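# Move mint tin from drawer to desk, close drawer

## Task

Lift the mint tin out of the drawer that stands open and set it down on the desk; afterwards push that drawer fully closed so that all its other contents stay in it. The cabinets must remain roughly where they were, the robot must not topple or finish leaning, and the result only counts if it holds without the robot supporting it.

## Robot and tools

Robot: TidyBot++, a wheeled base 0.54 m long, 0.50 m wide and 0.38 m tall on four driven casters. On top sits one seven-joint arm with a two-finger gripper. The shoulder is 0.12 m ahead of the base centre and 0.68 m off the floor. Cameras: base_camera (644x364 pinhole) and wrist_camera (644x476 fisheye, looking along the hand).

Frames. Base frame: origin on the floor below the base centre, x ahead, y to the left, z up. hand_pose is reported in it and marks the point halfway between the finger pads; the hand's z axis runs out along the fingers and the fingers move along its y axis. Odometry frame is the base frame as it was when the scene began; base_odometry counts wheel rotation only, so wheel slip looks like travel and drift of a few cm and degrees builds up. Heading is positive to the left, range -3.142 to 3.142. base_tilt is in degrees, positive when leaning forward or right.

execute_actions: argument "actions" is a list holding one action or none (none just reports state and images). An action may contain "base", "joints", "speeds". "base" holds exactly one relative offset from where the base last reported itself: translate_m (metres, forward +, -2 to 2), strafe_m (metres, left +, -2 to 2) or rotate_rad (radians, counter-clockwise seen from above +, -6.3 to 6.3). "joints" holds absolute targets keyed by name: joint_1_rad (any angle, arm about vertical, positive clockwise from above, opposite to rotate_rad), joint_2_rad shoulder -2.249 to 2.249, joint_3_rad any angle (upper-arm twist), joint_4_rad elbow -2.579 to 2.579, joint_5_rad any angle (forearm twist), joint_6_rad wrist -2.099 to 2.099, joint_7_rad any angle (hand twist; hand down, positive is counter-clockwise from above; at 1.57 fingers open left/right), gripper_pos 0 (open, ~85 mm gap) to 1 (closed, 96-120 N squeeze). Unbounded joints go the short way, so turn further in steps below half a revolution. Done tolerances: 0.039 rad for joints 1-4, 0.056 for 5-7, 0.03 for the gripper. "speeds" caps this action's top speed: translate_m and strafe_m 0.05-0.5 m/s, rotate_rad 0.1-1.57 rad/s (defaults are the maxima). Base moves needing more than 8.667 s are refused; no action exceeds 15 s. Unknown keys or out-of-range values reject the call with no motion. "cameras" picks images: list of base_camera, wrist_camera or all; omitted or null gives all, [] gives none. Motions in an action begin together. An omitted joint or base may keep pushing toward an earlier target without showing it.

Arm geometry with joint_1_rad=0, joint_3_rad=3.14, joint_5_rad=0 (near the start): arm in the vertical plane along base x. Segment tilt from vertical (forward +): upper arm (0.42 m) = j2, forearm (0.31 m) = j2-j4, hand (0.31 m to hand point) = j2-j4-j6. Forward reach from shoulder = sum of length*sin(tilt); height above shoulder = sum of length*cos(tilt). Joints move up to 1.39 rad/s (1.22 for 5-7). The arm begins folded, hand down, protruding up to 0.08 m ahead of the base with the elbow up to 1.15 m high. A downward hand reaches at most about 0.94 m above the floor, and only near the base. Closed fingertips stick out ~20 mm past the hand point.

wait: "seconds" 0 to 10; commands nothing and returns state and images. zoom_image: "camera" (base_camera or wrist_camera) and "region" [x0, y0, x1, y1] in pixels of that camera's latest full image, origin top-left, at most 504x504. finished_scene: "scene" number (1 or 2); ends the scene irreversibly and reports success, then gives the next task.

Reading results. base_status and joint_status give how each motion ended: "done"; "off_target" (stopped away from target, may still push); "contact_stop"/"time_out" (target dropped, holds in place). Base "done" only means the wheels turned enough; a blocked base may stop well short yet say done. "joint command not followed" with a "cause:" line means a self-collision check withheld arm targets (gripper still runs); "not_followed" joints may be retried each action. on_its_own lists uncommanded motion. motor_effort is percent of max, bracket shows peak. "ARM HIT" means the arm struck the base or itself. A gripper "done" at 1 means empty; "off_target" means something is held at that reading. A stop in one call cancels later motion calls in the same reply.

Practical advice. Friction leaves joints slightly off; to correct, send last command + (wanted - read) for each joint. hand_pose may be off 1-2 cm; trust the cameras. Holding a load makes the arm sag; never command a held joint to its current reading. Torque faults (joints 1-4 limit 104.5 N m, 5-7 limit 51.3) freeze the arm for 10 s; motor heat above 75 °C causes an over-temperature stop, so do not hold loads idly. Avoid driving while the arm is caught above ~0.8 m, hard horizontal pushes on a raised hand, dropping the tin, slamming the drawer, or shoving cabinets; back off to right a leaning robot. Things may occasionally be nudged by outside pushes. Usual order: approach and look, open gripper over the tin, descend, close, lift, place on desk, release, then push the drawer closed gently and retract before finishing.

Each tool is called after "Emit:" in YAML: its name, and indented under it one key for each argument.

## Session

Emit:
execute_actions:
  actions:
    - {"joints":{"joint_6_rad":0.5}}
  cameras: ["wrist_camera"]

Scene clock: 1.63 s.
base_odometry: x=+0.000 y=+0.000 heading=+0.000 (m, m, rad; odometry frame)
base_tilt: forward=+0.3 right=+0.0 (deg)
base_status: not commanded
joint_positions: joint_1_rad=-0.016 joint_2_rad=-0.315 joint_3_rad=+3.154 joint_4_rad=-2.517 joint_5_rad=-0.003 joint_6_rad=+0.489 joint_7_rad=+1.573 gripper_pos=+0.000
joint_status: all done
motor_effort: joint_1_rad=+0(0) joint_2_rad=-7(7) joint_3_rad=+1(1) joint_4_rad=+19(19) joint_5_rad=-1(0) joint_6_rad=+9(9) joint_7_rad=+0(0) (%)
hand_pose: x=+0.5508 y=+0.0024 z=+0.8523 quat_wxyz=(-0.003, +0.756, +0.000, +0.655) (m; base frame)
pictures: wrist_camera
Images, in order (width x height): wrist_camera 644x476.

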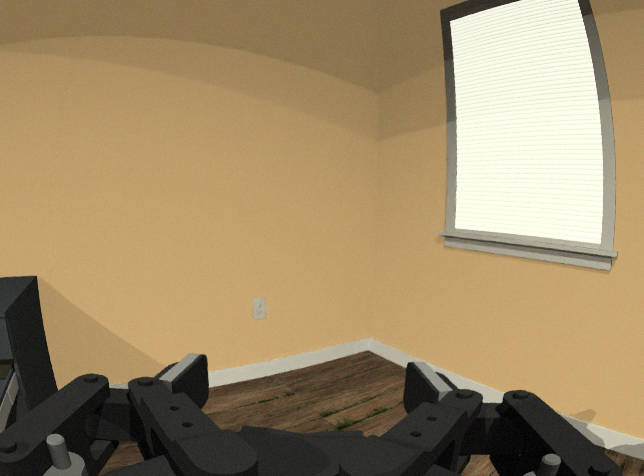

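Emit:
execute_actions:
  actions:
    - {"base":{"rotate_rad":0.9}}
  cameras: ["wrist_camera"]

Scene clock: 3.57 s.
base_odometry: x=+0.000 y=+0.000 heading=+0.899 (m, m, rad; odometry frame)
base_tilt: forward=+0.3 right=+0.0 (deg)
base_status: done
joint_positions: joint_1_rad=-0.016 joint_2_rad=-0.315 joint_3_rad=+3.153 joint_4_rad=-2.517 joint_5_rad=-0.003 joint_6_rad=+0.489 joint_7_rad=+1.573 gripper_pos=+0.000
joint_status: not commanded
motor_effort: joint_1_rad=+0(2) joint_2_rad=-7(8) joint_3_rad=+0(2) joint_4_rad=+19(19) joint_5_rad=-1(1) joint_6_rad=+9(9) joint_7_rad=-1(1) (%)
hand_pose: x=+0.5508 y=+0.0027 z=+0.8523 quat_wxyz=(-0.003, +0.756, +0.000, +0.655) (m; base frame)
pictures: wrist_camera
Images, in order (width x height): wrist_camera 644x476.

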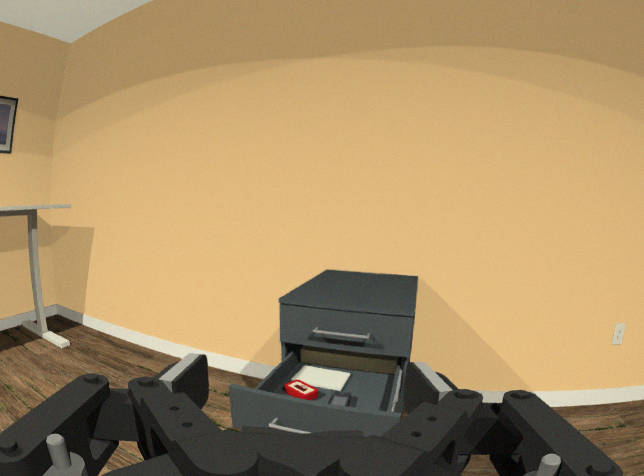

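Emit:
execute_actions:
  actions:
    - {"joints":{"joint_2_rad":0.41,"joint_4_rad":-1.17,"joint_6_rad":-1.56}}

Scene clock: 6.57 s.
base_odometry: x=+0.000 y=+0.000 heading=+0.899 (m, m, rad; odometry frame)
base_tilt: forward=+0.3 right=+0.0 (deg)
base_status: not commanded
joint_positions: joint_1_rad=-0.016 joint_2_rad=+0.397 joint_3_rad=+3.153 joint_4_rad=-1.184 joint_5_rad=-0.003 joint_6_rad=-1.531 joint_7_rad=+1.573 gripper_pos=+0.000
joint_status: all done
motor_effort: joint_1_rad=+1(0) joint_2_rad=-33(34) joint_3_rad=+0(0) joint_4_rad=+17(20) joint_5_rad=-1(1) joint_6_rad=+1(10) joint_7_rad=+0(0) (%)
hand_pose: x=+0.6052 y=+0.0054 z=+0.7553 quat_wxyz=(+0.001, +1.000, +0.004, +0.014) (m; base frame)
pictures: base_camera, wrist_camera
Images, in order (width x height): base_camera 644x364, wrist_camera 644x476.

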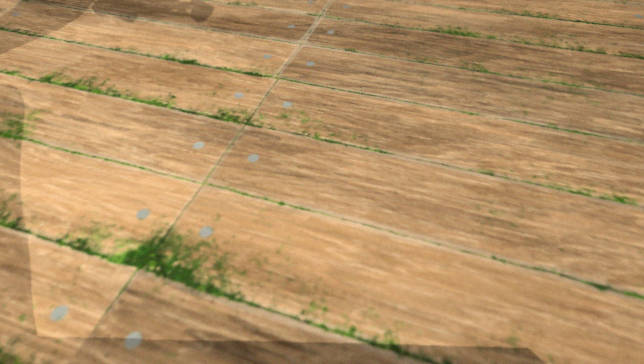

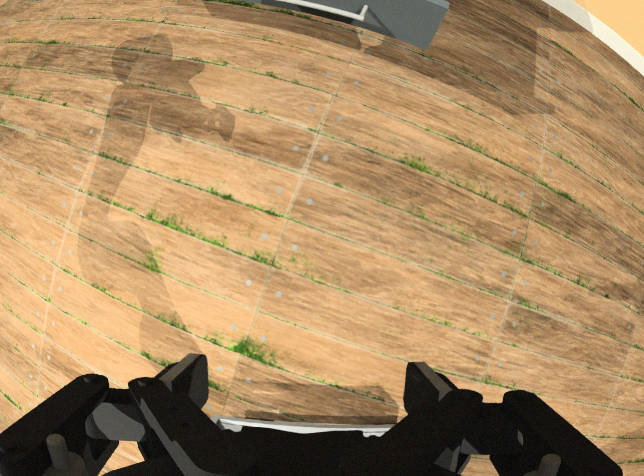

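Emit:
execute_actions:
  actions:
    - {"base":{"rotate_rad":-0.27}}
  cameras: []

Emit:
execute_actions:
  actions:
    - {"base":{"strafe_m":0.26}}
  cameras: []

Emit:
execute_actions:
  actions:
    - {"base":{"translate_m":0.45}}
  cameras: ["wrist_camera"]

Scene clock: 8.17 s.
base_odometry: x=+0.000 y=+0.000 heading=+0.630 (m, m, rad; odometry frame)
base_tilt: forward=+0.4 right=+0.0 (deg)
base_status: done
joint_positions: joint_1_rad=-0.011 joint_2_rad=+0.397 joint_3_rad=+3.159 joint_4_rad=-1.184 joint_5_rad=-0.003 joint_6_rad=-1.531 joint_7_rad=+1.573 gripper_pos=+0.000
joint_status: not commanded
motor_effort: joint_1_rad=+1(4) joint_2_rad=-33(34) joint_3_rad=+0(3) joint_4_rad=+17(17) joint_5_rad=+0(1) joint_6_rad=+1(1) joint_7_rad=+0(1) (%)
hand_pose: x=+0.6053 y=+0.0006 z=+0.7552 quat_wxyz=(+0.002, +1.000, -0.001, +0.014) (m; base frame)
pictures: none
No camera images: the call's "cameras" was empty. Leave "cameras" out to get every camera's image.

Scene clock: 10.00 s.
base_odometry: x=-0.154 y=+0.210 heading=+0.631 (m, m, rad; odometry frame)
base_tilt: forward=+0.3 right=+0.0 (deg)
base_status: done
joint_positions: joint_1_rad=-0.020 joint_2_rad=+0.397 joint_3_rad=+3.156 joint_4_rad=-1.184 joint_5_rad=-0.003 joint_6_rad=-1.531 joint_7_rad=+1.573 gripper_pos=+0.000
joint_status: not commanded
motor_effort: joint_1_rad=+1(3) joint_2_rad=-33(35) joint_3_rad=+0(2) joint_4_rad=+16(18) joint_5_rad=+0(1) joint_6_rad=+1(1) joint_7_rad=+0(1) (%)
hand_pose: x=+0.6052 y=+0.0060 z=+0.7552 quat_wxyz=(+0.001, +1.000, +0.005, +0.014) (m; base frame)
pictures: none
No camera images: the call's "cameras" was empty. Leave "cameras" out to get every camera's image.

Scene clock: 12.17 s.
base_odometry: x=+0.210 y=+0.476 heading=+0.631 (m, m, rad; odometry frame)
base_tilt: forward=+0.4 right=+0.0 (deg)
base_status: done
joint_positions: joint_1_rad=-0.020 joint_2_rad=+0.409 joint_3_rad=+3.156 joint_4_rad=-1.180 joint_5_rad=-0.003 joint_6_rad=-1.535 joint_7_rad=+1.573 gripper_pos=+0.000
joint_status: not commanded
motor_effort: joint_1_rad=+1(1) joint_2_rad=-32(36) joint_3_rad=+0(1) joint_4_rad=+17(18) joint_5_rad=+0(1) joint_6_rad=+1(2) joint_7_rad=+0(0) (%)
hand_pose: x=+0.6062 y=+0.0060 z=+0.7508 quat_wxyz=(+0.001, +1.000, +0.005, +0.009) (m; base frame)
pictures: wrist_camera
Images, in order (width x height): wrist_camera 644x476.

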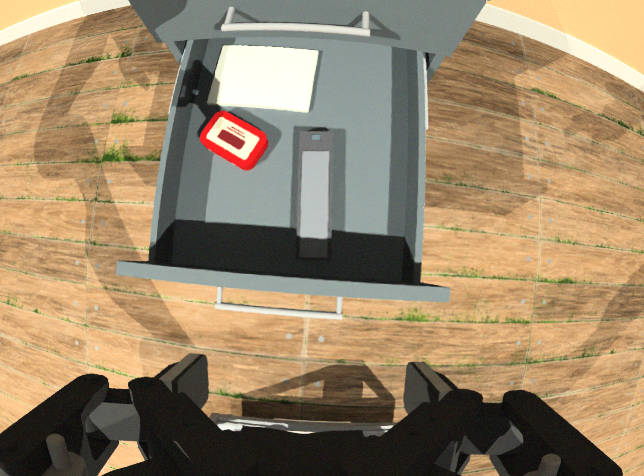

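Emit:
execute_actions:
  actions:
    - {"base":{"translate_m":0.155},"joints":{"joint_7_rad":2.64}}
  cameras: []

Emit:
execute_actions:
  actions:
    - {"base":{"strafe_m":0.135},"joints":{"joint_2_rad":0.738,"joint_4_rad":-1.579,"joint_6_rad":-0.95}}
  cameras: ["wrist_camera"]

Scene clock: 13.80 s.
base_odometry: x=+0.335 y=+0.567 heading=+0.632 (m, m, rad; odometry frame)
base_tilt: forward=+0.4 right=+0.1 (deg)
base_status: done
joint_positions: joint_1_rad=-0.020 joint_2_rad=+0.413 joint_3_rad=+3.156 joint_4_rad=-1.180 joint_5_rad=-0.003 joint_6_rad=-1.535 joint_7_rad=+2.622 gripper_pos=+0.000
joint_status: all done
motor_effort: joint_1_rad=+1(2) joint_2_rad=-33(37) joint_3_rad=+0(1) joint_4_rad=+17(17) joint_5_rad=-1(1) joint_6_rad=+1(2) joint_7_rad=+0(0) (%)
hand_pose: x=+0.6065 y=+0.0060 z=+0.7488 quat_wxyz=(+0.005, +0.863, +0.505, +0.005) (m; base frame)
pictures: none
No camera images: the call's "cameras" was empty. Leave "cameras" out to get every camera's image.

Scene clock: 15.50 s.
base_odometry: x=+0.255 y=+0.677 heading=+0.631 (m, m, rad; odometry frame)
base_tilt: forward=+0.4 right=+0.0 (deg)
base_status: done
joint_positions: joint_1_rad=-0.023 joint_2_rad=+0.741 joint_3_rad=+3.154 joint_4_rad=-1.571 joint_5_rad=-0.003 joint_6_rad=-0.979 joint_7_rad=+2.622 gripper_pos=+0.000
joint_status: all done
motor_effort: joint_1_rad=+1(3) joint_2_rad=-39(45) joint_3_rad=-1(2) joint_4_rad=+11(17) joint_5_rad=-1(2) joint_6_rad=+0(1) joint_7_rad=+0(0) (%)
hand_pose: x=+0.5884 y=+0.0065 z=+0.4718 quat_wxyz=(-0.034, +0.860, +0.505, -0.067) (m; base frame)
pictures: wrist_camera
Images, in order (width x height): wrist_camera 644x476.

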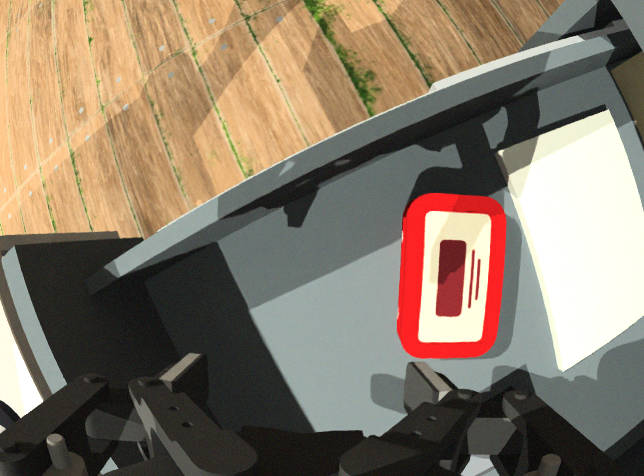

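Emit:
execute_actions:
  actions:
    - {"base":{"strafe_m":-0.053},"joints":{"joint_6_rad":-0.83}}
  cameras: ["wrist_camera"]

Scene clock: 17.03 s.
base_odometry: x=+0.286 y=+0.634 heading=+0.632 (m, m, rad; odometry frame)
base_tilt: forward=+0.3 right=+0.0 (deg)
base_status: done
joint_positions: joint_1_rad=-0.012 joint_2_rad=+0.741 joint_3_rad=+3.155 joint_4_rad=-1.573 joint_5_rad=-0.003 joint_6_rad=-0.848 joint_7_rad=+2.622 gripper_pos=+0.000
joint_status: all done
motor_effort: joint_1_rad=+0(4) joint_2_rad=-40(42) joint_3_rad=-1(2) joint_4_rad=+12(13) joint_5_rad=-1(1) joint_6_rad=+1(0) joint_7_rad=+0(0) (%)
hand_pose: x=+0.6283 y=+0.0015 z=+0.4681 quat_wxyz=(-0.002, +0.865, +0.502, -0.010) (m; base frame)
pictures: wrist_camera
Images, in order (width x height): wrist_camera 644x476.

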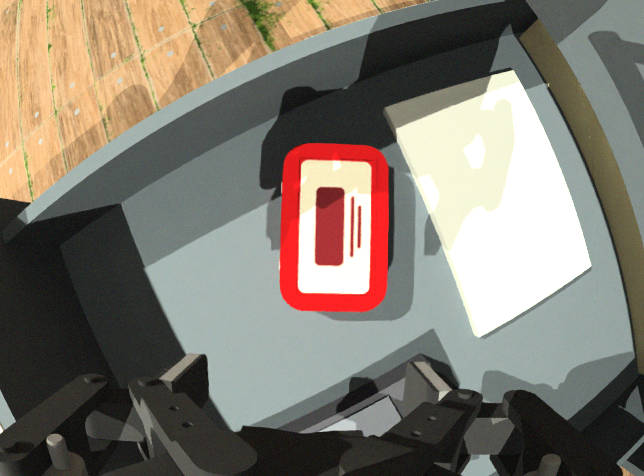

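Centered. Descend.

Emit:
execute_actions:
  actions:
    - {"joints":{"joint_2_rad":0.83,"joint_4_rad":-1.66,"joint_6_rad":-0.66}}
  cameras: ["wrist_camera"]

Scene clock: 18.13 s.
base_odometry: x=+0.286 y=+0.634 heading=+0.632 (m, m, rad; odometry frame)
base_tilt: forward=+0.4 right=+0.0 (deg)
base_status: not commanded
joint_positions: joint_1_rad=-0.012 joint_2_rad=+0.833 joint_3_rad=+3.155 joint_4_rad=-1.652 joint_5_rad=-0.003 joint_6_rad=-0.688 joint_7_rad=+2.622 gripper_pos=+0.000
joint_status: all done
motor_effort: joint_1_rad=+0(1) joint_2_rad=-41(43) joint_3_rad=-1(1) joint_4_rad=+11(12) joint_5_rad=-1(0) joint_6_rad=+0(0) joint_7_rad=-1(0) (%)
hand_pose: x=+0.6126 y=+0.0010 z=+0.4048 quat_wxyz=(-0.004, +0.865, +0.502, -0.015) (m; base frame)
pictures: wrist_camera
Images, in order (width x height): wrist_camera 644x476.

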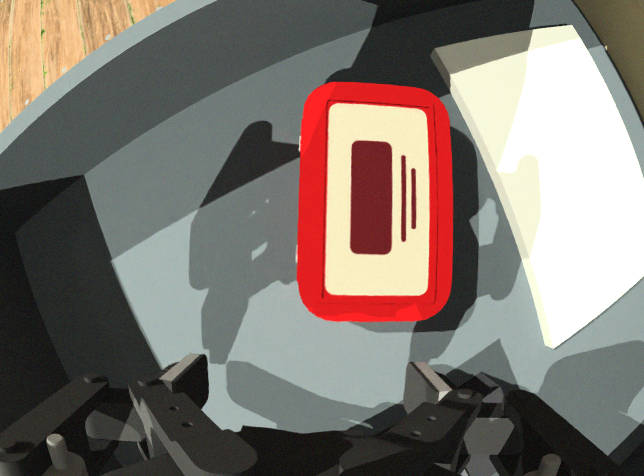

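Emit:
execute_actions:
  actions:
    - {"base":{"translate_m":0.026}}
  cameras: []

Emit:
execute_actions:
  actions:
    - {"joints":{"joint_2_rad":0.87,"joint_4_rad":-1.69,"joint_6_rad":-0.60}}
  cameras: []

Emit:
execute_actions:
  actions:
    - {"joints":{"gripper_pos":1}}
  cameras: ["wrist_camera"]

Scene clock: 21.93 s.
base_odometry: x=+0.307 y=+0.649 heading=+0.632 (m, m, rad; odometry frame)
base_tilt: forward=+0.4 right=+0.0 (deg)
base_status: done
joint_positions: joint_1_rad=-0.012 joint_2_rad=+0.833 joint_3_rad=+3.155 joint_4_rad=-1.653 joint_5_rad=-0.003 joint_6_rad=-0.687 joint_7_rad=+2.622 gripper_pos=+0.000
joint_status: not commanded
motor_effort: joint_1_rad=+0(2) joint_2_rad=-40(43) joint_3_rad=-1(1) joint_4_rad=+10(11) joint_5_rad=+0(0) joint_6_rad=+1(0) joint_7_rad=+0(1) (%)
hand_pose: x=+0.6123 y=+0.0010 z=+0.4045 quat_wxyz=(-0.004, +0.865, +0.502, -0.015) (m; base frame)
pictures: none
No camera images: the call's "cameras" was empty. Leave "cameras" out to get every camera's image.

Scene clock: 22.70 s.
base_odometry: x=+0.307 y=+0.649 heading=+0.632 (m, m, rad; odometry frame)
base_tilt: forward=+0.4 right=+0.0 (deg)
base_status: not commanded
joint_positions: joint_1_rad=-0.012 joint_2_rad=+0.847 joint_3_rad=+3.155 joint_4_rad=-1.674 joint_5_rad=-0.003 joint_6_rad=-0.633 joint_7_rad=+2.622 gripper_pos=+0.000
joint_status: all done
motor_effort: joint_1_rad=+0(1) joint_2_rad=-37(40) joint_3_rad=+0(1) joint_4_rad=+8(11) joint_5_rad=-1(1) joint_6_rad=+1(3) joint_7_rad=+0(1) (%)
hand_pose: x=+0.6134 y=+0.0009 z=+0.3934 quat_wxyz=(+0.001, +0.865, +0.502, -0.007) (m; base frame)
pictures: none
No camera images: the call's "cameras" was empty. Leave "cameras" out to get every camera's image.

Scene clock: 23.80 s.
base_odometry: x=+0.307 y=+0.649 heading=+0.632 (m, m, rad; odometry frame)
base_tilt: forward=+0.3 right=+0.1 (deg)
base_status: not commanded
joint_positions: joint_1_rad=-0.030 joint_2_rad=+0.818 joint_3_rad=+3.136 joint_4_rad=-1.684 joint_5_rad=-0.003 joint_6_rad=-0.633 joint_7_rad=+2.622 gripper_pos=+0.999
joint_status: all done
motor_effort: joint_1_rad=+5(6) joint_2_rad=-30(36) joint_3_rad=+4(5) joint_4_rad=+8(12) joint_5_rad=+2(3) joint_6_rad=+3(8) joint_7_rad=+0(0) (%)
hand_pose: x=+0.6154 y=+0.0194 z=+0.4060 quat_wxyz=(-0.001, +0.857, +0.515, +0.004) (m; base frame)
pictures: wrist_camera
Images, in order (width x height): wrist_camera 644x476.

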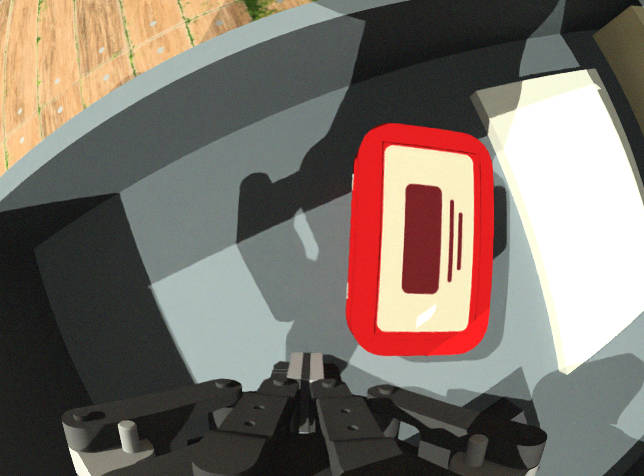

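Emit:
execute_actions:
  actions:
    - {"joints":{"joint_1_rad":-0.012,"joint_3_rad":3.155,"joint_2_rad":0.78,"joint_4_rad":-1.61,"joint_6_rad":-0.75,"gripper_pos":0}}
  cameras: ["wrist_camera"]

Scene clock: 25.13 s.
base_odometry: x=+0.307 y=+0.649 heading=+0.632 (m, m, rad; odometry frame)
base_tilt: forward=+0.4 right=+0.1 (deg)
base_status: not commanded
joint_positions: joint_1_rad=-0.017 joint_2_rad=+0.786 joint_3_rad=+3.150 joint_4_rad=-1.622 joint_5_rad=-0.003 joint_6_rad=-0.722 joint_7_rad=+2.622 gripper_pos=+0.000
joint_status: all done
motor_effort: joint_1_rad=+0(4) joint_2_rad=-40(44) joint_3_rad=+0(4) joint_4_rad=+12(11) joint_5_rad=-2(1) joint_6_rad=+1(1) joint_7_rad=+0(0) (%)
hand_pose: x=+0.6309 y=+0.0064 z=+0.4344 quat_wxyz=(+0.005, +0.863, +0.506, +0.004) (m; base frame)
pictures: wrist_camera
Images, in order (width x height): wrist_camera 644x476.

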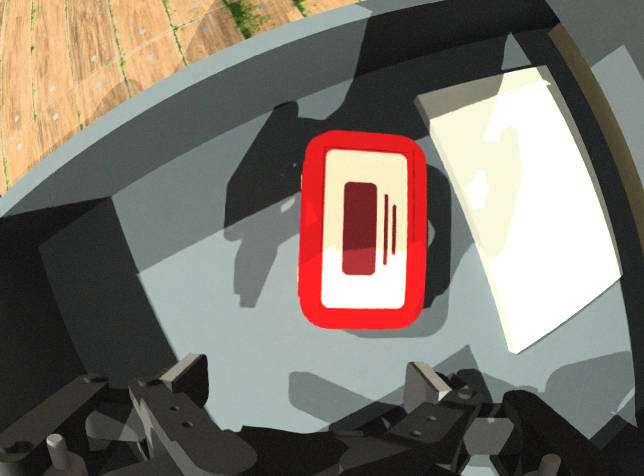

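Emit:
execute_actions:
  actions:
    - {"base":{"translate_m":0.03},"joints":{"joint_1_rad":0.02}}
  cameras: []

Emit:
execute_actions:
  actions:
    - {"joints":{"joint_2_rad":0.83,"joint_4_rad":-1.66,"joint_6_rad":-0.66}}
  cameras: ["wrist_camera"]

Scene clock: 26.07 s.
base_odometry: x=+0.331 y=+0.667 heading=+0.632 (m, m, rad; odometry frame)
base_tilt: forward=+0.3 right=+0.1 (deg)
base_status: done
joint_positions: joint_1_rad=+0.012 joint_2_rad=+0.786 joint_3_rad=+3.152 joint_4_rad=-1.615 joint_5_rad=-0.003 joint_6_rad=-0.723 joint_7_rad=+2.622 gripper_pos=+0.000
joint_status: all done
motor_effort: joint_1_rad=+1(2) joint_2_rad=-40(42) joint_3_rad=+0(1) joint_4_rad=+11(13) joint_5_rad=-1(0) joint_6_rad=+1(1) joint_7_rad=-1(1) (%)
hand_pose: x=+0.6342 y=-0.0098 z=+0.4360 quat_wxyz=(+0.007, +0.870, +0.492, +0.006) (m; base frame)
pictures: none
No camera images: the call's "cameras" was empty. Leave "cameras" out to get every camera's image.

Scene clock: 26.90 s.
base_odometry: x=+0.331 y=+0.667 heading=+0.632 (m, m, rad; odometry frame)
base_tilt: forward=+0.3 right=-0.1 (deg)
base_status: not commanded
joint_positions: joint_1_rad=+0.012 joint_2_rad=+0.826 joint_3_rad=+3.152 joint_4_rad=-1.653 joint_5_rad=-0.003 joint_6_rad=-0.690 joint_7_rad=+2.622 gripper_pos=+0.000
joint_status: all done
motor_effort: joint_1_rad=+0(0) joint_2_rad=-40(42) joint_3_rad=-1(1) joint_4_rad=+10(12) joint_5_rad=+0(0) joint_6_rad=+1(1) joint_7_rad=+0(1) (%)
hand_pose: x=+0.6129 y=-0.0095 z=+0.4079 quat_wxyz=(-0.005, +0.870, +0.492, -0.014) (m; base frame)
pictures: wrist_camera
Images, in order (width x height): wrist_camera 644x476.

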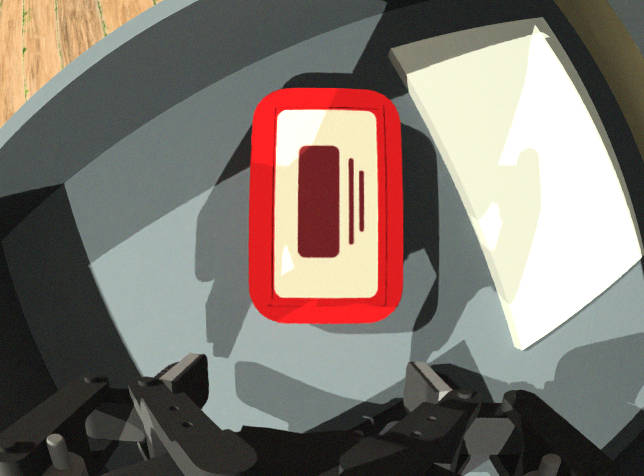

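Emit:
execute_actions:
  actions:
    - {"joints":{"joint_2_rad":0.87,"joint_4_rad":-1.69,"joint_6_rad":-0.60}}
  cameras: []

Emit:
execute_actions:
  actions:
    - {"joints":{"gripper_pos":1}}
  cameras: []

Scene clock: 28.37 s.
base_odometry: x=+0.331 y=+0.667 heading=+0.632 (m, m, rad; odometry frame)
base_tilt: forward=+0.3 right=+0.0 (deg)
base_status: not commanded
joint_positions: joint_1_rad=+0.012 joint_2_rad=+0.847 joint_3_rad=+3.152 joint_4_rad=-1.674 joint_5_rad=-0.003 joint_6_rad=-0.631 joint_7_rad=+2.622 gripper_pos=+0.000
joint_status: all done
motor_effort: joint_1_rad=+0(0) joint_2_rad=-39(41) joint_3_rad=+0(1) joint_4_rad=+10(11) joint_5_rad=+0(0) joint_6_rad=+1(3) joint_7_rad=+0(1) (%)
hand_pose: x=+0.6138 y=-0.0097 z=+0.3935 quat_wxyz=(+0.000, +0.870, +0.492, -0.006) (m; base frame)
pictures: none
No camera images: the call's "cameras" was empty. Leave "cameras" out to get every camera's image.

Scene clock: 29.47 s.
base_odometry: x=+0.331 y=+0.667 heading=+0.632 (m, m, rad; odometry frame)
base_tilt: forward=+0.4 right=+0.1 (deg)
base_status: not commanded
joint_positions: joint_1_rad=-0.001 joint_2_rad=+0.817 joint_3_rad=+3.130 joint_4_rad=-1.686 joint_5_rad=-0.003 joint_6_rad=-0.631 joint_7_rad=+2.622 gripper_pos=+0.999
joint_status: all done
motor_effort: joint_1_rad=+5(7) joint_2_rad=-28(37) joint_3_rad=+4(7) joint_4_rad=+7(12) joint_5_rad=+2(3) joint_6_rad=+2(8) joint_7_rad=+0(0) (%)
hand_pose: x=+0.6149 y=+0.0085 z=+0.4060 quat_wxyz=(-0.003, +0.864, +0.504, +0.005) (m; base frame)
pictures: none
No camera images: the call's "cameras" was empty. Leave "cameras" out to get every camera's image.

Emit:
execute_actions:
  actions: []

Scene clock: 29.60 s.
base_odometry: x=+0.331 y=+0.667 heading=+0.632 (m, m, rad; odometry frame)
base_tilt: forward=+0.4 right=+0.0 (deg)
base_status: not commanded
joint_positions: joint_1_rad=-0.001 joint_2_rad=+0.817 joint_3_rad=+3.130 joint_4_rad=-1.686 joint_5_rad=-0.003 joint_6_rad=-0.631 joint_7_rad=+2.622 gripper_pos=+0.999
joint_status: all done
motor_effort: joint_1_rad=+5(7) joint_2_rad=-29(37) joint_3_rad=+4(7) joint_4_rad=+8(12) joint_5_rad=+2(3) joint_6_rad=+3(8) joint_7_rad=+0(0) (%)
hand_pose: x=+0.6150 y=+0.0085 z=+0.4060 quat_wxyz=(-0.003, +0.864, +0.504, +0.005) (m; base frame)
pictures: base_camera, wrist_camera
Images, in order (width x height): base_camera 644x364, wrist_camera 644x476.

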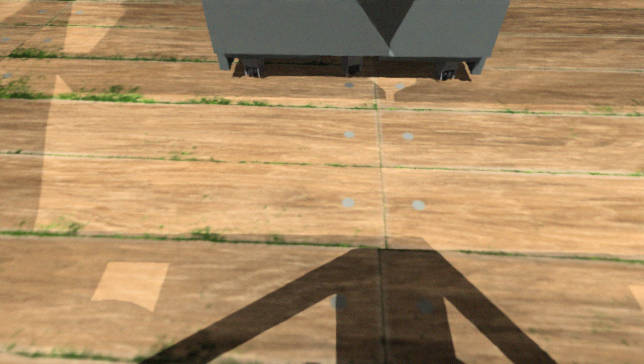

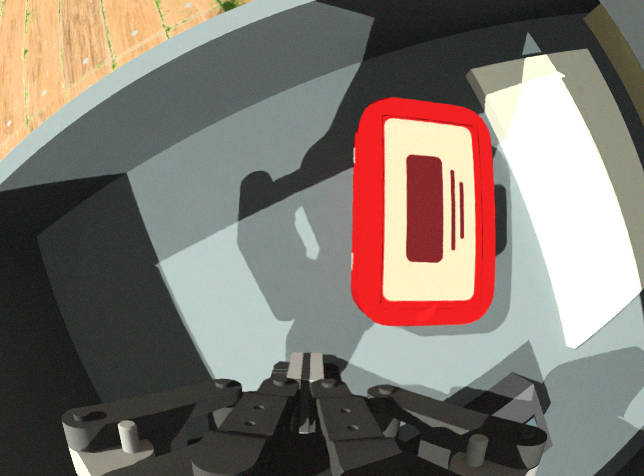

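Emit:
execute_actions:
  actions:
    - {"base":{"strafe_m":0.04},"joints":{"joint_1_rad":0.02,"joint_3_rad":3.155,"joint_2_rad":0.78,"joint_4_rad":-1.61,"joint_6_rad":-0.75,"gripper_pos":0}}
  cameras: []

Emit:
execute_actions:
  actions:
    - {"base":{"translate_m":0.022},"joints":{"joint_2_rad":0.83,"joint_4_rad":-1.66,"joint_6_rad":-0.66}}
  cameras: ["wrist_camera"]

Scene clock: 31.00 s.
base_odometry: x=+0.308 y=+0.699 heading=+0.632 (m, m, rad; odometry frame)
base_tilt: forward=+0.4 right=+0.0 (deg)
base_status: done
joint_positions: joint_1_rad=+0.015 joint_2_rad=+0.786 joint_3_rad=+3.154 joint_4_rad=-1.622 joint_5_rad=-0.003 joint_6_rad=-0.722 joint_7_rad=+2.622 gripper_pos=+0.000
joint_status: all done
motor_effort: joint_1_rad=+0(3) joint_2_rad=-40(44) joint_3_rad=-2(1) joint_4_rad=+11(11) joint_5_rad=+0(1) joint_6_rad=+1(1) joint_7_rad=-1(0) (%)
hand_pose: x=+0.6306 y=-0.0124 z=+0.4342 quat_wxyz=(+0.006, +0.872, +0.490, +0.003) (m; base frame)
pictures: none
No camera images: the call's "cameras" was empty. Leave "cameras" out to get every camera's image.

Scene clock: 32.03 s.
base_odometry: x=+0.325 y=+0.712 heading=+0.632 (m, m, rad; odometry frame)
base_tilt: forward=+0.3 right=+0.0 (deg)
base_status: done
joint_positions: joint_1_rad=+0.015 joint_2_rad=+0.816 joint_3_rad=+3.154 joint_4_rad=-1.648 joint_5_rad=-0.003 joint_6_rad=-0.687 joint_7_rad=+2.622 gripper_pos=+0.000
joint_status: all done
motor_effort: joint_1_rad=-1(2) joint_2_rad=-36(42) joint_3_rad=-2(2) joint_4_rad=+10(14) joint_5_rad=-1(3) joint_6_rad=+1(2) joint_7_rad=+0(0) (%)
hand_pose: x=+0.6197 y=-0.0123 z=+0.4140 quat_wxyz=(+0.001, +0.872, +0.490, -0.006) (m; base frame)
pictures: wrist_camera
Images, in order (width x height): wrist_camera 644x476.

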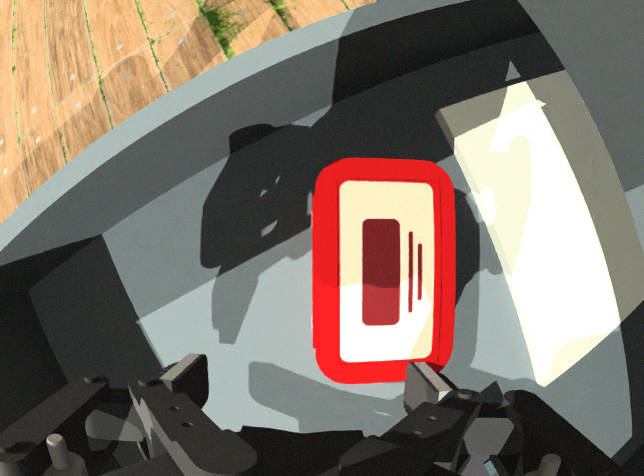

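Emit:
execute_actions:
  actions:
    - {"base":{"translate_m":0.025},"joints":{"joint_1_rad":0.04,"joint_2_rad":0.78,"joint_4_rad":-1.61,"joint_6_rad":-0.75}}
  cameras: []

Emit:
execute_actions:
  actions:
    - {"joints":{"joint_2_rad":0.85,"joint_4_rad":-1.675,"joint_6_rad":-0.63}}
  cameras: ["wrist_camera"]

Scene clock: 33.10 s.
base_odometry: x=+0.346 y=+0.727 heading=+0.632 (m, m, rad; odometry frame)
base_tilt: forward=+0.4 right=+0.1 (deg)
base_status: done
joint_positions: joint_1_rad=+0.024 joint_2_rad=+0.802 joint_3_rad=+3.151 joint_4_rad=-1.633 joint_5_rad=-0.003 joint_6_rad=-0.733 joint_7_rad=+2.622 gripper_pos=+0.000
joint_status: all done
motor_effort: joint_1_rad=+1(3) joint_2_rad=-41(45) joint_3_rad=+0(3) joint_4_rad=+14(20) joint_5_rad=-1(1) joint_6_rad=+3(7) joint_7_rad=-1(1) (%)
hand_pose: x=+0.6172 y=-0.0154 z=+0.4241 quat_wxyz=(-0.005, +0.873, +0.487, -0.013) (m; base frame)
pictures: none
No camera images: the call's "cameras" was empty. Leave "cameras" out to get every camera's image.

Scene clock: 33.90 s.
base_odometry: x=+0.345 y=+0.727 heading=+0.632 (m, m, rad; odometry frame)
base_tilt: forward=+0.3 right=+0.0 (deg)
base_status: not commanded
joint_positions: joint_1_rad=+0.025 joint_2_rad=+0.799 joint_3_rad=+3.151 joint_4_rad=-1.660 joint_5_rad=-0.003 joint_6_rad=-0.670 joint_7_rad=+2.622 gripper_pos=+0.000
joint_status: joint_2_rad off_target (ended at +0.799, target +0.850); the others done
motor_effort: joint_1_rad=+1(2) joint_2_rad=-30(40) joint_3_rad=+0(1) joint_4_rad=+10(13) joint_5_rad=+0(1) joint_6_rad=+2(3) joint_7_rad=+0(1) (%)
hand_pose: x=+0.6226 y=-0.0158 z=+0.4198 quat_wxyz=(+0.005, +0.873, +0.487, +0.004) (m; base frame)
pictures: wrist_camera
Images, in order (width x height): wrist_camera 644x476.

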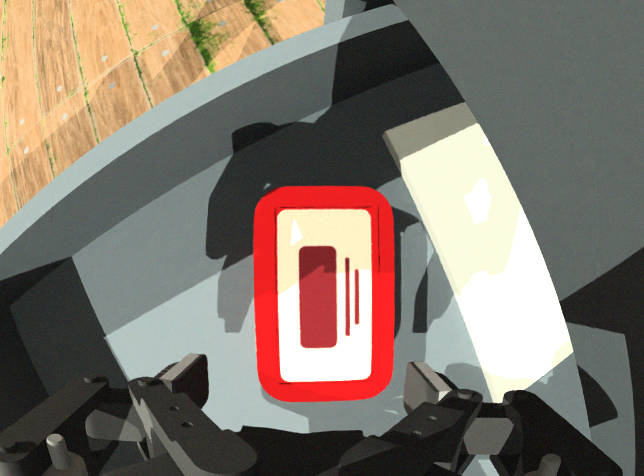

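Emit:
execute_actions:
  actions:
    - {"joints":{"gripper_pos":1}}
  cameras: []

Scene clock: 35.27 s.
base_odometry: x=+0.345 y=+0.727 heading=+0.632 (m, m, rad; odometry frame)
base_tilt: forward=+0.3 right=+0.1 (deg)
base_status: not commanded
joint_positions: joint_1_rad=+0.027 joint_2_rad=+0.783 joint_3_rad=+3.144 joint_4_rad=-1.665 joint_5_rad=-0.003 joint_6_rad=-0.669 joint_7_rad=+2.622 gripper_pos=+0.999
joint_status: all done
motor_effort: joint_1_rad=+1(5) joint_2_rad=-24(30) joint_3_rad=+1(6) joint_4_rad=+8(13) joint_5_rad=+0(3) joint_6_rad=+3(8) joint_7_rad=-1(1) (%)
hand_pose: x=+0.6241 y=-0.0129 z=+0.4269 quat_wxyz=(+0.006, +0.873, +0.488, +0.010) (m; base frame)
pictures: none
No camera images: the call's "cameras" was empty. Leave "cameras" out to get every camera's image.

Emit:
execute_actions:
  actions:
    - {"joints":{"joint_1_rad":0.0,"joint_2_rad":0.41,"joint_4_rad":-1.17,"joint_6_rad":-1.56,"gripper_pos":0,"joint_7_rad":1.57}}
  cameras: ["wrist_camera"]

Scene clock: 37.57 s.
base_odometry: x=+0.345 y=+0.727 heading=+0.632 (m, m, rad; odometry frame)
base_tilt: forward=+0.4 right=+0.0 (deg)
base_status: not commanded
joint_positions: joint_1_rad=+0.011 joint_2_rad=+0.406 joint_3_rad=+3.149 joint_4_rad=-1.175 joint_5_rad=-0.003 joint_6_rad=-1.535 joint_7_rad=+1.603 gripper_pos=+0.000
joint_status: all done
motor_effort: joint_1_rad=+0(5) joint_2_rad=-34(60) joint_3_rad=+0(3) joint_4_rad=+17(30) joint_5_rad=+0(0) joint_6_rad=+1(8) joint_7_rad=+0(3) (%)
hand_pose: x=+0.6074 y=-0.0064 z=+0.7540 quat_wxyz=(+0.000, +1.000, +0.007, +0.013) (m; base frame)
pictures: wrist_camera
Images, in order (width x height): wrist_camera 644x476.

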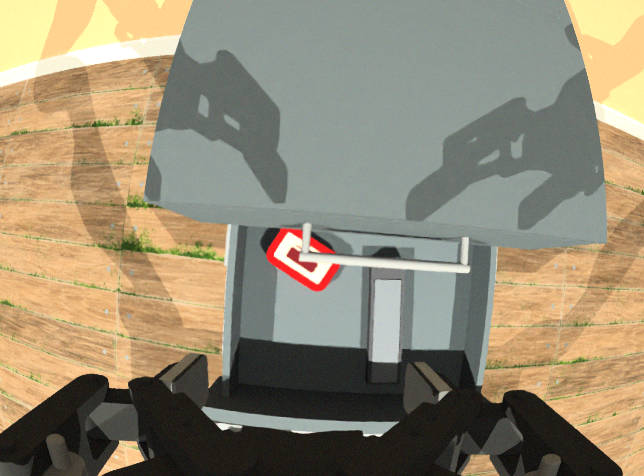

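Emit:
execute_actions:
  actions:
    - {"base":{"translate_m":-0.12},"joints":{"gripper_pos":1,"joint_2_rad":0.738,"joint_4_rad":-1.579,"joint_6_rad":-0.83}}
  cameras: ["wrist_camera"]

Scene clock: 39.67 s.
base_odometry: x=+0.248 y=+0.656 heading=+0.632 (m, m, rad; odometry frame)
base_tilt: forward=+0.4 right=+0.0 (deg)
base_status: done
joint_positions: joint_1_rad=+0.009 joint_2_rad=+0.741 joint_3_rad=+3.150 joint_4_rad=-1.571 joint_5_rad=-0.003 joint_6_rad=-0.858 joint_7_rad=+1.603 gripper_pos=+0.999
joint_status: all done
motor_effort: joint_1_rad=+0(2) joint_2_rad=-40(44) joint_3_rad=+0(2) joint_4_rad=+12(16) joint_5_rad=-1(0) joint_6_rad=+1(1) joint_7_rad=-1(0) (%)
hand_pose: x=+0.6261 y=-0.0066 z=+0.4688 quat_wxyz=(+0.001, +1.000, +0.007, -0.014) (m; base frame)
pictures: wrist_camera
Images, in order (width x height): wrist_camera 644x476.

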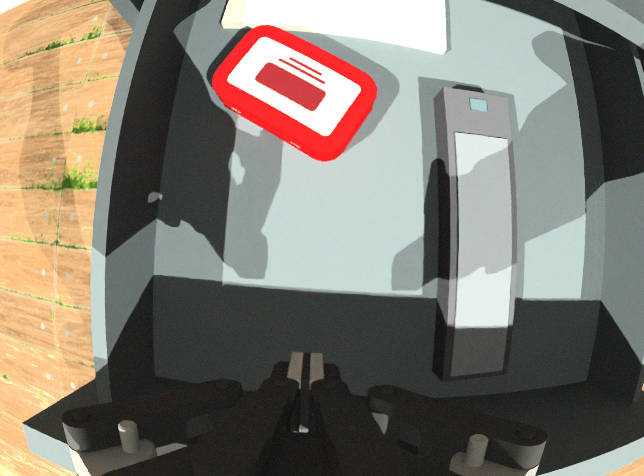

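Fingers inside just behind the front wall. Lower and pull.

Emit:
execute_actions:
  actions:
    - {"joints":{"joint_2_rad":0.83,"joint_4_rad":-1.66,"joint_6_rad":-0.66}}
  cameras: []

Emit:
execute_actions:
  actions:
    - {"base":{"translate_m":-0.17},"speeds":{"translate_m":0.1}}
  cameras: ["wrist_camera"]

Scene clock: 40.90 s.
base_odometry: x=+0.248 y=+0.656 heading=+0.632 (m, m, rad; odometry frame)
base_tilt: forward=+0.3 right=+0.1 (deg)
base_status: not commanded
joint_positions: joint_1_rad=+0.009 joint_2_rad=+0.827 joint_3_rad=+3.150 joint_4_rad=-1.652 joint_5_rad=-0.003 joint_6_rad=-0.688 joint_7_rad=+1.603 gripper_pos=+0.999
joint_status: all done
motor_effort: joint_1_rad=+0(0) joint_2_rad=-40(44) joint_3_rad=-1(1) joint_4_rad=+11(12) joint_5_rad=+0(0) joint_6_rad=+1(1) joint_7_rad=-1(0) (%)
hand_pose: x=+0.6142 y=-0.0068 z=+0.4076 quat_wxyz=(+0.002, +1.000, +0.008, -0.013) (m; base frame)
pictures: none
No camera images: the call's "cameras" was empty. Leave "cameras" out to get every camera's image.

Scene clock: 43.10 s.
base_odometry: x=+0.111 y=+0.556 heading=+0.633 (m, m, rad; odometry frame)
base_tilt: forward=+0.3 right=+0.0 (deg)
base_status: done
joint_positions: joint_1_rad=+0.006 joint_2_rad=+0.827 joint_3_rad=+3.151 joint_4_rad=-1.610 joint_5_rad=-0.003 joint_6_rad=-0.619 joint_7_rad=+1.602 gripper_pos=+0.999
joint_status: not commanded
motor_effort: joint_1_rad=+0(2) joint_2_rad=-39(42) joint_3_rad=-1(2) joint_4_rad=+2(9) joint_5_rad=+0(1) joint_6_rad=-7(9) joint_7_rad=+0(0) (%)
hand_pose: x=+0.6589 y=-0.0069 z=+0.4170 quat_wxyz=(+0.004, +0.999, +0.008, +0.043) (m; base frame)
pictures: wrist_camera
Images, in order (width x height): wrist_camera 644x476.

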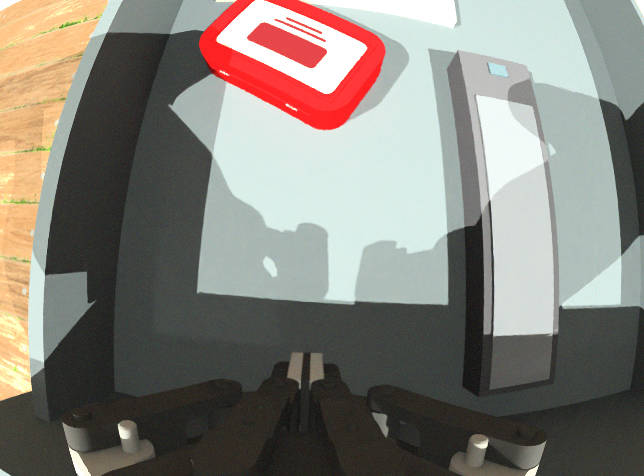

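Emit:
execute_actions:
  actions:
    - {"joints":{"joint_2_rad":0.738,"joint_4_rad":-1.579,"joint_6_rad":-0.83}}
  cameras: []

Emit:
execute_actions:
  actions:
    - {"base":{"translate_m":0.12},"joints":{"gripper_pos":0,"joint_7_rad":2.64,"joint_1_rad":0.04}}
  cameras: []

Emit:
execute_actions:
  actions:
    - {"joints":{"joint_2_rad":0.83,"joint_4_rad":-1.66,"joint_6_rad":-0.66}}
  cameras: ["wrist_camera"]

Scene clock: 44.30 s.
base_odometry: x=+0.111 y=+0.556 heading=+0.633 (m, m, rad; odometry frame)
base_tilt: forward=+0.4 right=+0.0 (deg)
base_status: not commanded
joint_positions: joint_1_rad=+0.006 joint_2_rad=+0.739 joint_3_rad=+3.151 joint_4_rad=-1.574 joint_5_rad=-0.003 joint_6_rad=-0.788 joint_7_rad=+1.602 gripper_pos=+0.999
joint_status: all done
motor_effort: joint_1_rad=+1(1) joint_2_rad=-39(44) joint_3_rad=+0(1) joint_4_rad=+10(10) joint_5_rad=-1(0) joint_6_rad=-1(7) joint_7_rad=+0(0) (%)
hand_pose: x=+0.6468 y=-0.0065 z=+0.4692 quat_wxyz=(+0.003, +1.000, +0.008, +0.020) (m; base frame)
pictures: none
No camera images: the call's "cameras" was empty. Leave "cameras" out to get every camera's image.

Scene clock: 45.67 s.
base_odometry: x=+0.208 y=+0.627 heading=+0.633 (m, m, rad; odometry frame)
base_tilt: forward=+0.3 right=+0.0 (deg)
base_status: done
joint_positions: joint_1_rad=+0.027 joint_2_rad=+0.739 joint_3_rad=+3.151 joint_4_rad=-1.580 joint_5_rad=-0.003 joint_6_rad=-0.804 joint_7_rad=+2.622 gripper_pos=+0.000
joint_status: all done
motor_effort: joint_1_rad=+1(3) joint_2_rad=-40(42) joint_3_rad=-1(2) joint_4_rad=+12(14) joint_5_rad=-1(0) joint_6_rad=+1(1) joint_7_rad=+0(0) (%)
hand_pose: x=+0.6384 y=-0.0170 z=+0.4675 quat_wxyz=(+0.007, +0.874, +0.486, +0.007) (m; base frame)
pictures: none
No camera images: the call's "cameras" was empty. Leave "cameras" out to get every camera's image.

Scene clock: 46.63 s.
base_odometry: x=+0.208 y=+0.627 heading=+0.633 (m, m, rad; odometry frame)
base_tilt: forward=+0.3 right=+0.0 (deg)
base_status: not commanded
joint_positions: joint_1_rad=+0.027 joint_2_rad=+0.833 joint_3_rad=+3.151 joint_4_rad=-1.653 joint_5_rad=-0.003 joint_6_rad=-0.688 joint_7_rad=+2.622 gripper_pos=+0.000
joint_status: all done
motor_effort: joint_1_rad=+0(1) joint_2_rad=-40(43) joint_3_rad=+0(1) joint_4_rad=+10(13) joint_5_rad=+0(0) joint_6_rad=+1(1) joint_7_rad=+0(1) (%)
hand_pose: x=+0.6117 y=-0.0165 z=+0.4046 quat_wxyz=(-0.006, +0.874, +0.486, -0.015) (m; base frame)
pictures: wrist_camera
Images, in order (width x height): wrist_camera 644x476.

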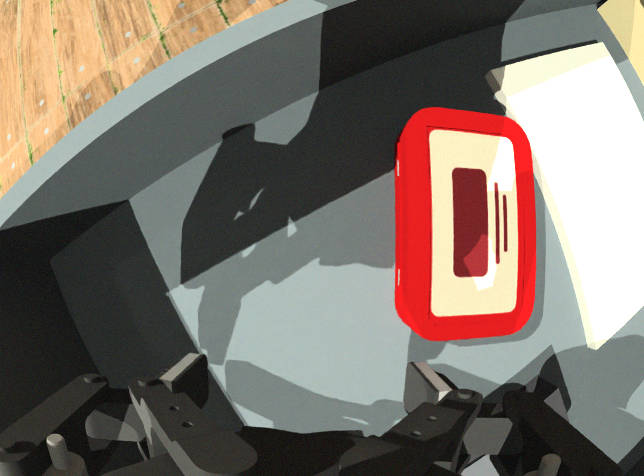

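Emit:
execute_actions:
  actions:
    - {"joints":{"joint_2_rad":0.76,"joint_4_rad":-1.60,"joint_6_rad":-0.79}}
  cameras: []

Emit:
execute_actions:
  actions:
    - {"base":{"translate_m":0.063}}
  cameras: []

Emit:
execute_actions:
  actions:
    - {"joints":{"joint_2_rad":0.83,"joint_4_rad":-1.66,"joint_6_rad":-0.66}}
  cameras: ["wrist_camera"]

Scene clock: 47.80 s.
base_odometry: x=+0.208 y=+0.627 heading=+0.633 (m, m, rad; odometry frame)
base_tilt: forward=+0.4 right=+0.1 (deg)
base_status: not commanded
joint_positions: joint_1_rad=+0.027 joint_2_rad=+0.760 joint_3_rad=+3.151 joint_4_rad=-1.607 joint_5_rad=-0.003 joint_6_rad=-0.761 joint_7_rad=+2.622 gripper_pos=+0.000
joint_status: all done
motor_effort: joint_1_rad=+0(0) joint_2_rad=-40(42) joint_3_rad=-1(0) joint_4_rad=+12(12) joint_5_rad=-1(0) joint_6_rad=+1(1) joint_7_rad=-1(0) (%)
hand_pose: x=+0.6329 y=-0.0170 z=+0.4507 quat_wxyz=(+0.005, +0.874, +0.486, +0.005) (m; base frame)
pictures: none
No camera images: the call's "cameras" was empty. Leave "cameras" out to get every camera's image.

Scene clock: 48.87 s.
base_odometry: x=+0.259 y=+0.665 heading=+0.633 (m, m, rad; odometry frame)
base_tilt: forward=+0.4 right=+0.1 (deg)
base_status: done
joint_positions: joint_1_rad=+0.027 joint_2_rad=+0.760 joint_3_rad=+3.151 joint_4_rad=-1.604 joint_5_rad=-0.003 joint_6_rad=-0.763 joint_7_rad=+2.622 gripper_pos=+0.000
joint_status: not commanded
motor_effort: joint_1_rad=+1(1) joint_2_rad=-39(42) joint_3_rad=-1(2) joint_4_rad=+11(14) joint_5_rad=-1(1) joint_6_rad=+1(2) joint_7_rad=+0(0) (%)
hand_pose: x=+0.6337 y=-0.0173 z=+0.4513 quat_wxyz=(+0.006, +0.874, +0.486, +0.005) (m; base frame)
pictures: none
No camera images: the call's "cameras" was empty. Leave "cameras" out to get every camera's image.

Scene clock: 49.77 s.
base_odometry: x=+0.259 y=+0.665 heading=+0.633 (m, m, rad; odometry frame)
base_tilt: forward=+0.4 right=+0.0 (deg)
base_status: not commanded
joint_positions: joint_1_rad=+0.027 joint_2_rad=+0.829 joint_3_rad=+3.151 joint_4_rad=-1.652 joint_5_rad=-0.003 joint_6_rad=-0.689 joint_7_rad=+2.622 gripper_pos=+0.000
joint_status: all done
motor_effort: joint_1_rad=+0(0) joint_2_rad=-40(43) joint_3_rad=-1(1) joint_4_rad=+10(12) joint_5_rad=+0(1) joint_6_rad=+1(0) joint_7_rad=+0(0) (%)
hand_pose: x=+0.6130 y=-0.0168 z=+0.4065 quat_wxyz=(-0.005, +0.874, +0.486, -0.014) (m; base frame)
pictures: wrist_camera
Images, in order (width x height): wrist_camera 644x476.

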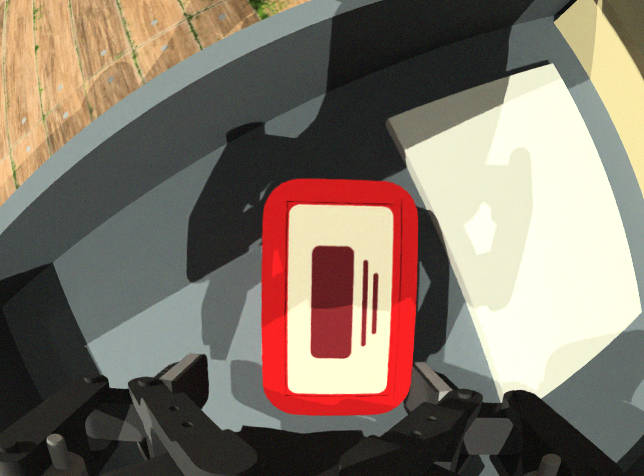

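Emit:
execute_actions:
  actions:
    - {"base":{"translate_m":0.008}}
  cameras: []

Emit:
execute_actions:
  actions:
    - {"joints":{"joint_2_rad":0.87,"joint_4_rad":-1.69,"joint_6_rad":-0.60}}
  cameras: []

Emit:
execute_actions:
  actions:
    - {"joints":{"gripper_pos":1}}
  cameras: []

Scene clock: 50.60 s.
base_odometry: x=+0.265 y=+0.670 heading=+0.633 (m, m, rad; odometry frame)
base_tilt: forward=+0.4 right=+0.0 (deg)
base_status: done
joint_positions: joint_1_rad=+0.028 joint_2_rad=+0.829 joint_3_rad=+3.151 joint_4_rad=-1.653 joint_5_rad=-0.003 joint_6_rad=-0.687 joint_7_rad=+2.622 gripper_pos=+0.000
joint_status: not commanded
motor_effort: joint_1_rad=+1(2) joint_2_rad=-40(43) joint_3_rad=+0(0) joint_4_rad=+10(11) joint_5_rad=+0(1) joint_6_rad=+0(0) joint_7_rad=-1(0) (%)
hand_pose: x=+0.6129 y=-0.0171 z=+0.4063 quat_wxyz=(-0.005, +0.874, +0.485, -0.013) (m; base frame)
pictures: none
No camera images: the call's "cameras" was empty. Leave "cameras" out to get every camera's image.

Scene clock: 51.30 s.
base_odometry: x=+0.265 y=+0.670 heading=+0.633 (m, m, rad; odometry frame)
base_tilt: forward=+0.3 right=+0.1 (deg)
base_status: not commanded
joint_positions: joint_1_rad=+0.028 joint_2_rad=+0.847 joint_3_rad=+3.151 joint_4_rad=-1.674 joint_5_rad=-0.003 joint_6_rad=-0.632 joint_7_rad=+2.622 gripper_pos=+0.000
joint_status: all done
motor_effort: joint_1_rad=+0(0) joint_2_rad=-39(42) joint_3_rad=+0(1) joint_4_rad=+10(11) joint_5_rad=-1(0) joint_6_rad=+2(3) joint_7_rad=-1(0) (%)
hand_pose: x=+0.6134 y=-0.0173 z=+0.3935 quat_wxyz=(-0.001, +0.874, +0.485, -0.006) (m; base frame)
pictures: none
No camera images: the call's "cameras" was empty. Leave "cameras" out to get every camera's image.

Scene clock: 52.40 s.
base_odometry: x=+0.265 y=+0.670 heading=+0.633 (m, m, rad; odometry frame)
base_tilt: forward=+0.4 right=+0.0 (deg)
base_status: not commanded
joint_positions: joint_1_rad=+0.028 joint_2_rad=+0.825 joint_3_rad=+3.141 joint_4_rad=-1.685 joint_5_rad=-0.003 joint_6_rad=-0.630 joint_7_rad=+2.622 gripper_pos=+0.369
joint_status: gripper_pos off_target (ended at +0.369, target +1.000)
motor_effort: joint_1_rad=+3(5) joint_2_rad=-31(37) joint_3_rad=+2(4) joint_4_rad=+9(13) joint_5_rad=+1(2) joint_6_rad=+4(7) joint_7_rad=+0(0) (%)
hand_pose: x=+0.6140 y=-0.0117 z=+0.4023 quat_wxyz=(+0.000, +0.873, +0.489, +0.001) (m; base frame)
pictures: none
No camera images: the call's "cameras" was empty. Leave "cameras" out to get every camera's image.

Emit:
execute_actions:
  actions:
    - {"joints":{"joint_2_rad":0.41,"joint_4_rad":-1.17,"joint_6_rad":-1.56}}
  cameras: []

Emit:
execute_actions:
  actions:
    - {"base":{"rotate_rad":1.57},"joints":{"joint_1_rad":0,"joint_2_rad":0.097,"joint_4_rad":-1.105,"joint_6_rad":-1.94,"joint_7_rad":1.57}}
  cameras: []

Emit:
execute_actions:
  actions:
    - {"base":{"translate_m":0.7}}
  cameras: ["wrist_camera"]

Scene clock: 54.53 s.
base_odometry: x=+0.265 y=+0.670 heading=+0.633 (m, m, rad; odometry frame)
base_tilt: forward=+0.3 right=+0.1 (deg)
base_status: not commanded
joint_positions: joint_1_rad=+0.032 joint_2_rad=+0.411 joint_3_rad=+3.149 joint_4_rad=-1.183 joint_5_rad=-0.003 joint_6_rad=-1.535 joint_7_rad=+2.622 gripper_pos=+0.369
joint_status: all done
motor_effort: joint_1_rad=+0(3) joint_2_rad=-34(48) joint_3_rad=+0(2) joint_4_rad=+17(17) joint_5_rad=-1(1) joint_6_rad=+1(5) joint_7_rad=+0(0) (%)
hand_pose: x=+0.6052 y=-0.0161 z=+0.7491 quat_wxyz=(+0.003, +0.875, +0.485, +0.006) (m; base frame)
pictures: none
No camera images: the call's "cameras" was empty. Leave "cameras" out to get every camera's image.

Scene clock: 56.87 s.
base_odometry: x=+0.265 y=+0.670 heading=+2.202 (m, m, rad; odometry frame)
base_tilt: forward=+0.4 right=+0.0 (deg)
base_status: done
joint_positions: joint_1_rad=-0.001 joint_2_rad=+0.114 joint_3_rad=+3.152 joint_4_rad=-1.120 joint_5_rad=-0.003 joint_6_rad=-1.909 joint_7_rad=+1.599 gripper_pos=+0.369
joint_status: all done
motor_effort: joint_1_rad=+1(3) joint_2_rad=-21(38) joint_3_rad=+0(3) joint_4_rad=+16(17) joint_5_rad=+0(1) joint_6_rad=+1(1) joint_7_rad=+0(0) (%)
hand_pose: x=+0.4631 y=-0.0006 z=+0.8924 quat_wxyz=(-0.001, +1.000, +0.010, -0.001) (m; base frame)
pictures: none
No camera images: the call's "cameras" was empty. Leave "cameras" out to get every camera's image.

Scene clock: 59.53 s.
base_odometry: x=-0.149 y=+1.234 heading=+2.203 (m, m, rad; odometry frame)
base_tilt: forward=+0.3 right=+0.0 (deg)
base_status: done
joint_positions: joint_1_rad=-0.001 joint_2_rad=+0.104 joint_3_rad=+3.152 joint_4_rad=-1.119 joint_5_rad=-0.003 joint_6_rad=-1.914 joint_7_rad=+1.599 gripper_pos=+0.369
joint_status: not commanded
motor_effort: joint_1_rad=+0(0) joint_2_rad=-21(25) joint_3_rad=+0(1) joint_4_rad=+15(17) joint_5_rad=-1(1) joint_6_rad=+1(2) joint_7_rad=+0(0) (%)
hand_pose: x=+0.4598 y=-0.0006 z=+0.8961 quat_wxyz=(-0.001, +1.000, +0.010, +0.002) (m; base frame)
pictures: wrist_camera
Images, in order (width x height): wrist_camera 644x476.

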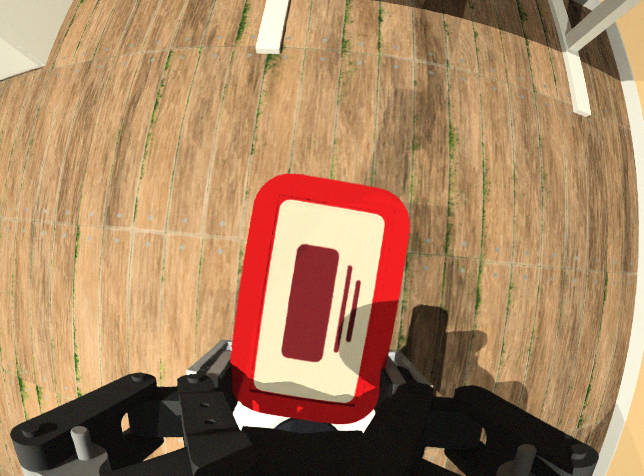

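Emit:
execute_actions:
  actions:
    - {"base":{"strafe_m":-0.3}}
  cameras: []

Emit:
execute_actions:
  actions:
    - {"base":{"translate_m":0.75}}
  cameras: ["wrist_camera"]

Scene clock: 61.60 s.
base_odometry: x=+0.093 y=+1.412 heading=+2.204 (m, m, rad; odometry frame)
base_tilt: forward=+0.3 right=+0.0 (deg)
base_status: done
joint_positions: joint_1_rad=+0.001 joint_2_rad=+0.104 joint_3_rad=+3.154 joint_4_rad=-1.119 joint_5_rad=-0.003 joint_6_rad=-1.914 joint_7_rad=+1.599 gripper_pos=+0.369
joint_status: not commanded
motor_effort: joint_1_rad=+0(3) joint_2_rad=-21(23) joint_3_rad=+0(2) joint_4_rad=+16(17) joint_5_rad=-1(1) joint_6_rad=+1(2) joint_7_rad=+0(0) (%)
hand_pose: x=+0.4598 y=-0.0021 z=+0.8962 quat_wxyz=(-0.001, +1.000, +0.008, +0.002) (m; base frame)
pictures: none
No camera images: the call's "cameras" was empty. Leave "cameras" out to get every camera's image.

Scene clock: 64.40 s.
base_odometry: x=-0.350 y=+2.016 heading=+2.204 (m, m, rad; odometry frame)
base_tilt: forward=+0.3 right=+0.1 (deg)
base_status: done
joint_positions: joint_1_rad=+0.002 joint_2_rad=+0.035 joint_3_rad=+3.154 joint_4_rad=-1.164 joint_5_rad=-0.003 joint_6_rad=-2.091 joint_7_rad=+1.572 gripper_pos=+0.370
joint_status: not commanded
motor_effort: joint_1_rad=+0(2) joint_2_rad=-3(25) joint_3_rad=+0(2) joint_4_rad=+25(28) joint_5_rad=+1(3) joint_6_rad=+23(27) joint_7_rad=+4(5) (%)
hand_pose: x=+0.3806 y=-0.0014 z=+0.9087 quat_wxyz=(-0.002, +0.997, -0.006, -0.074) (m; base frame)
pictures: wrist_camera
Images, in order (width x height): wrist_camera 644x476.

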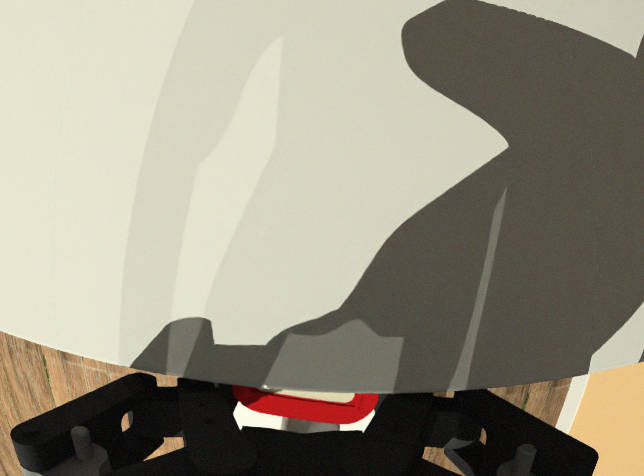

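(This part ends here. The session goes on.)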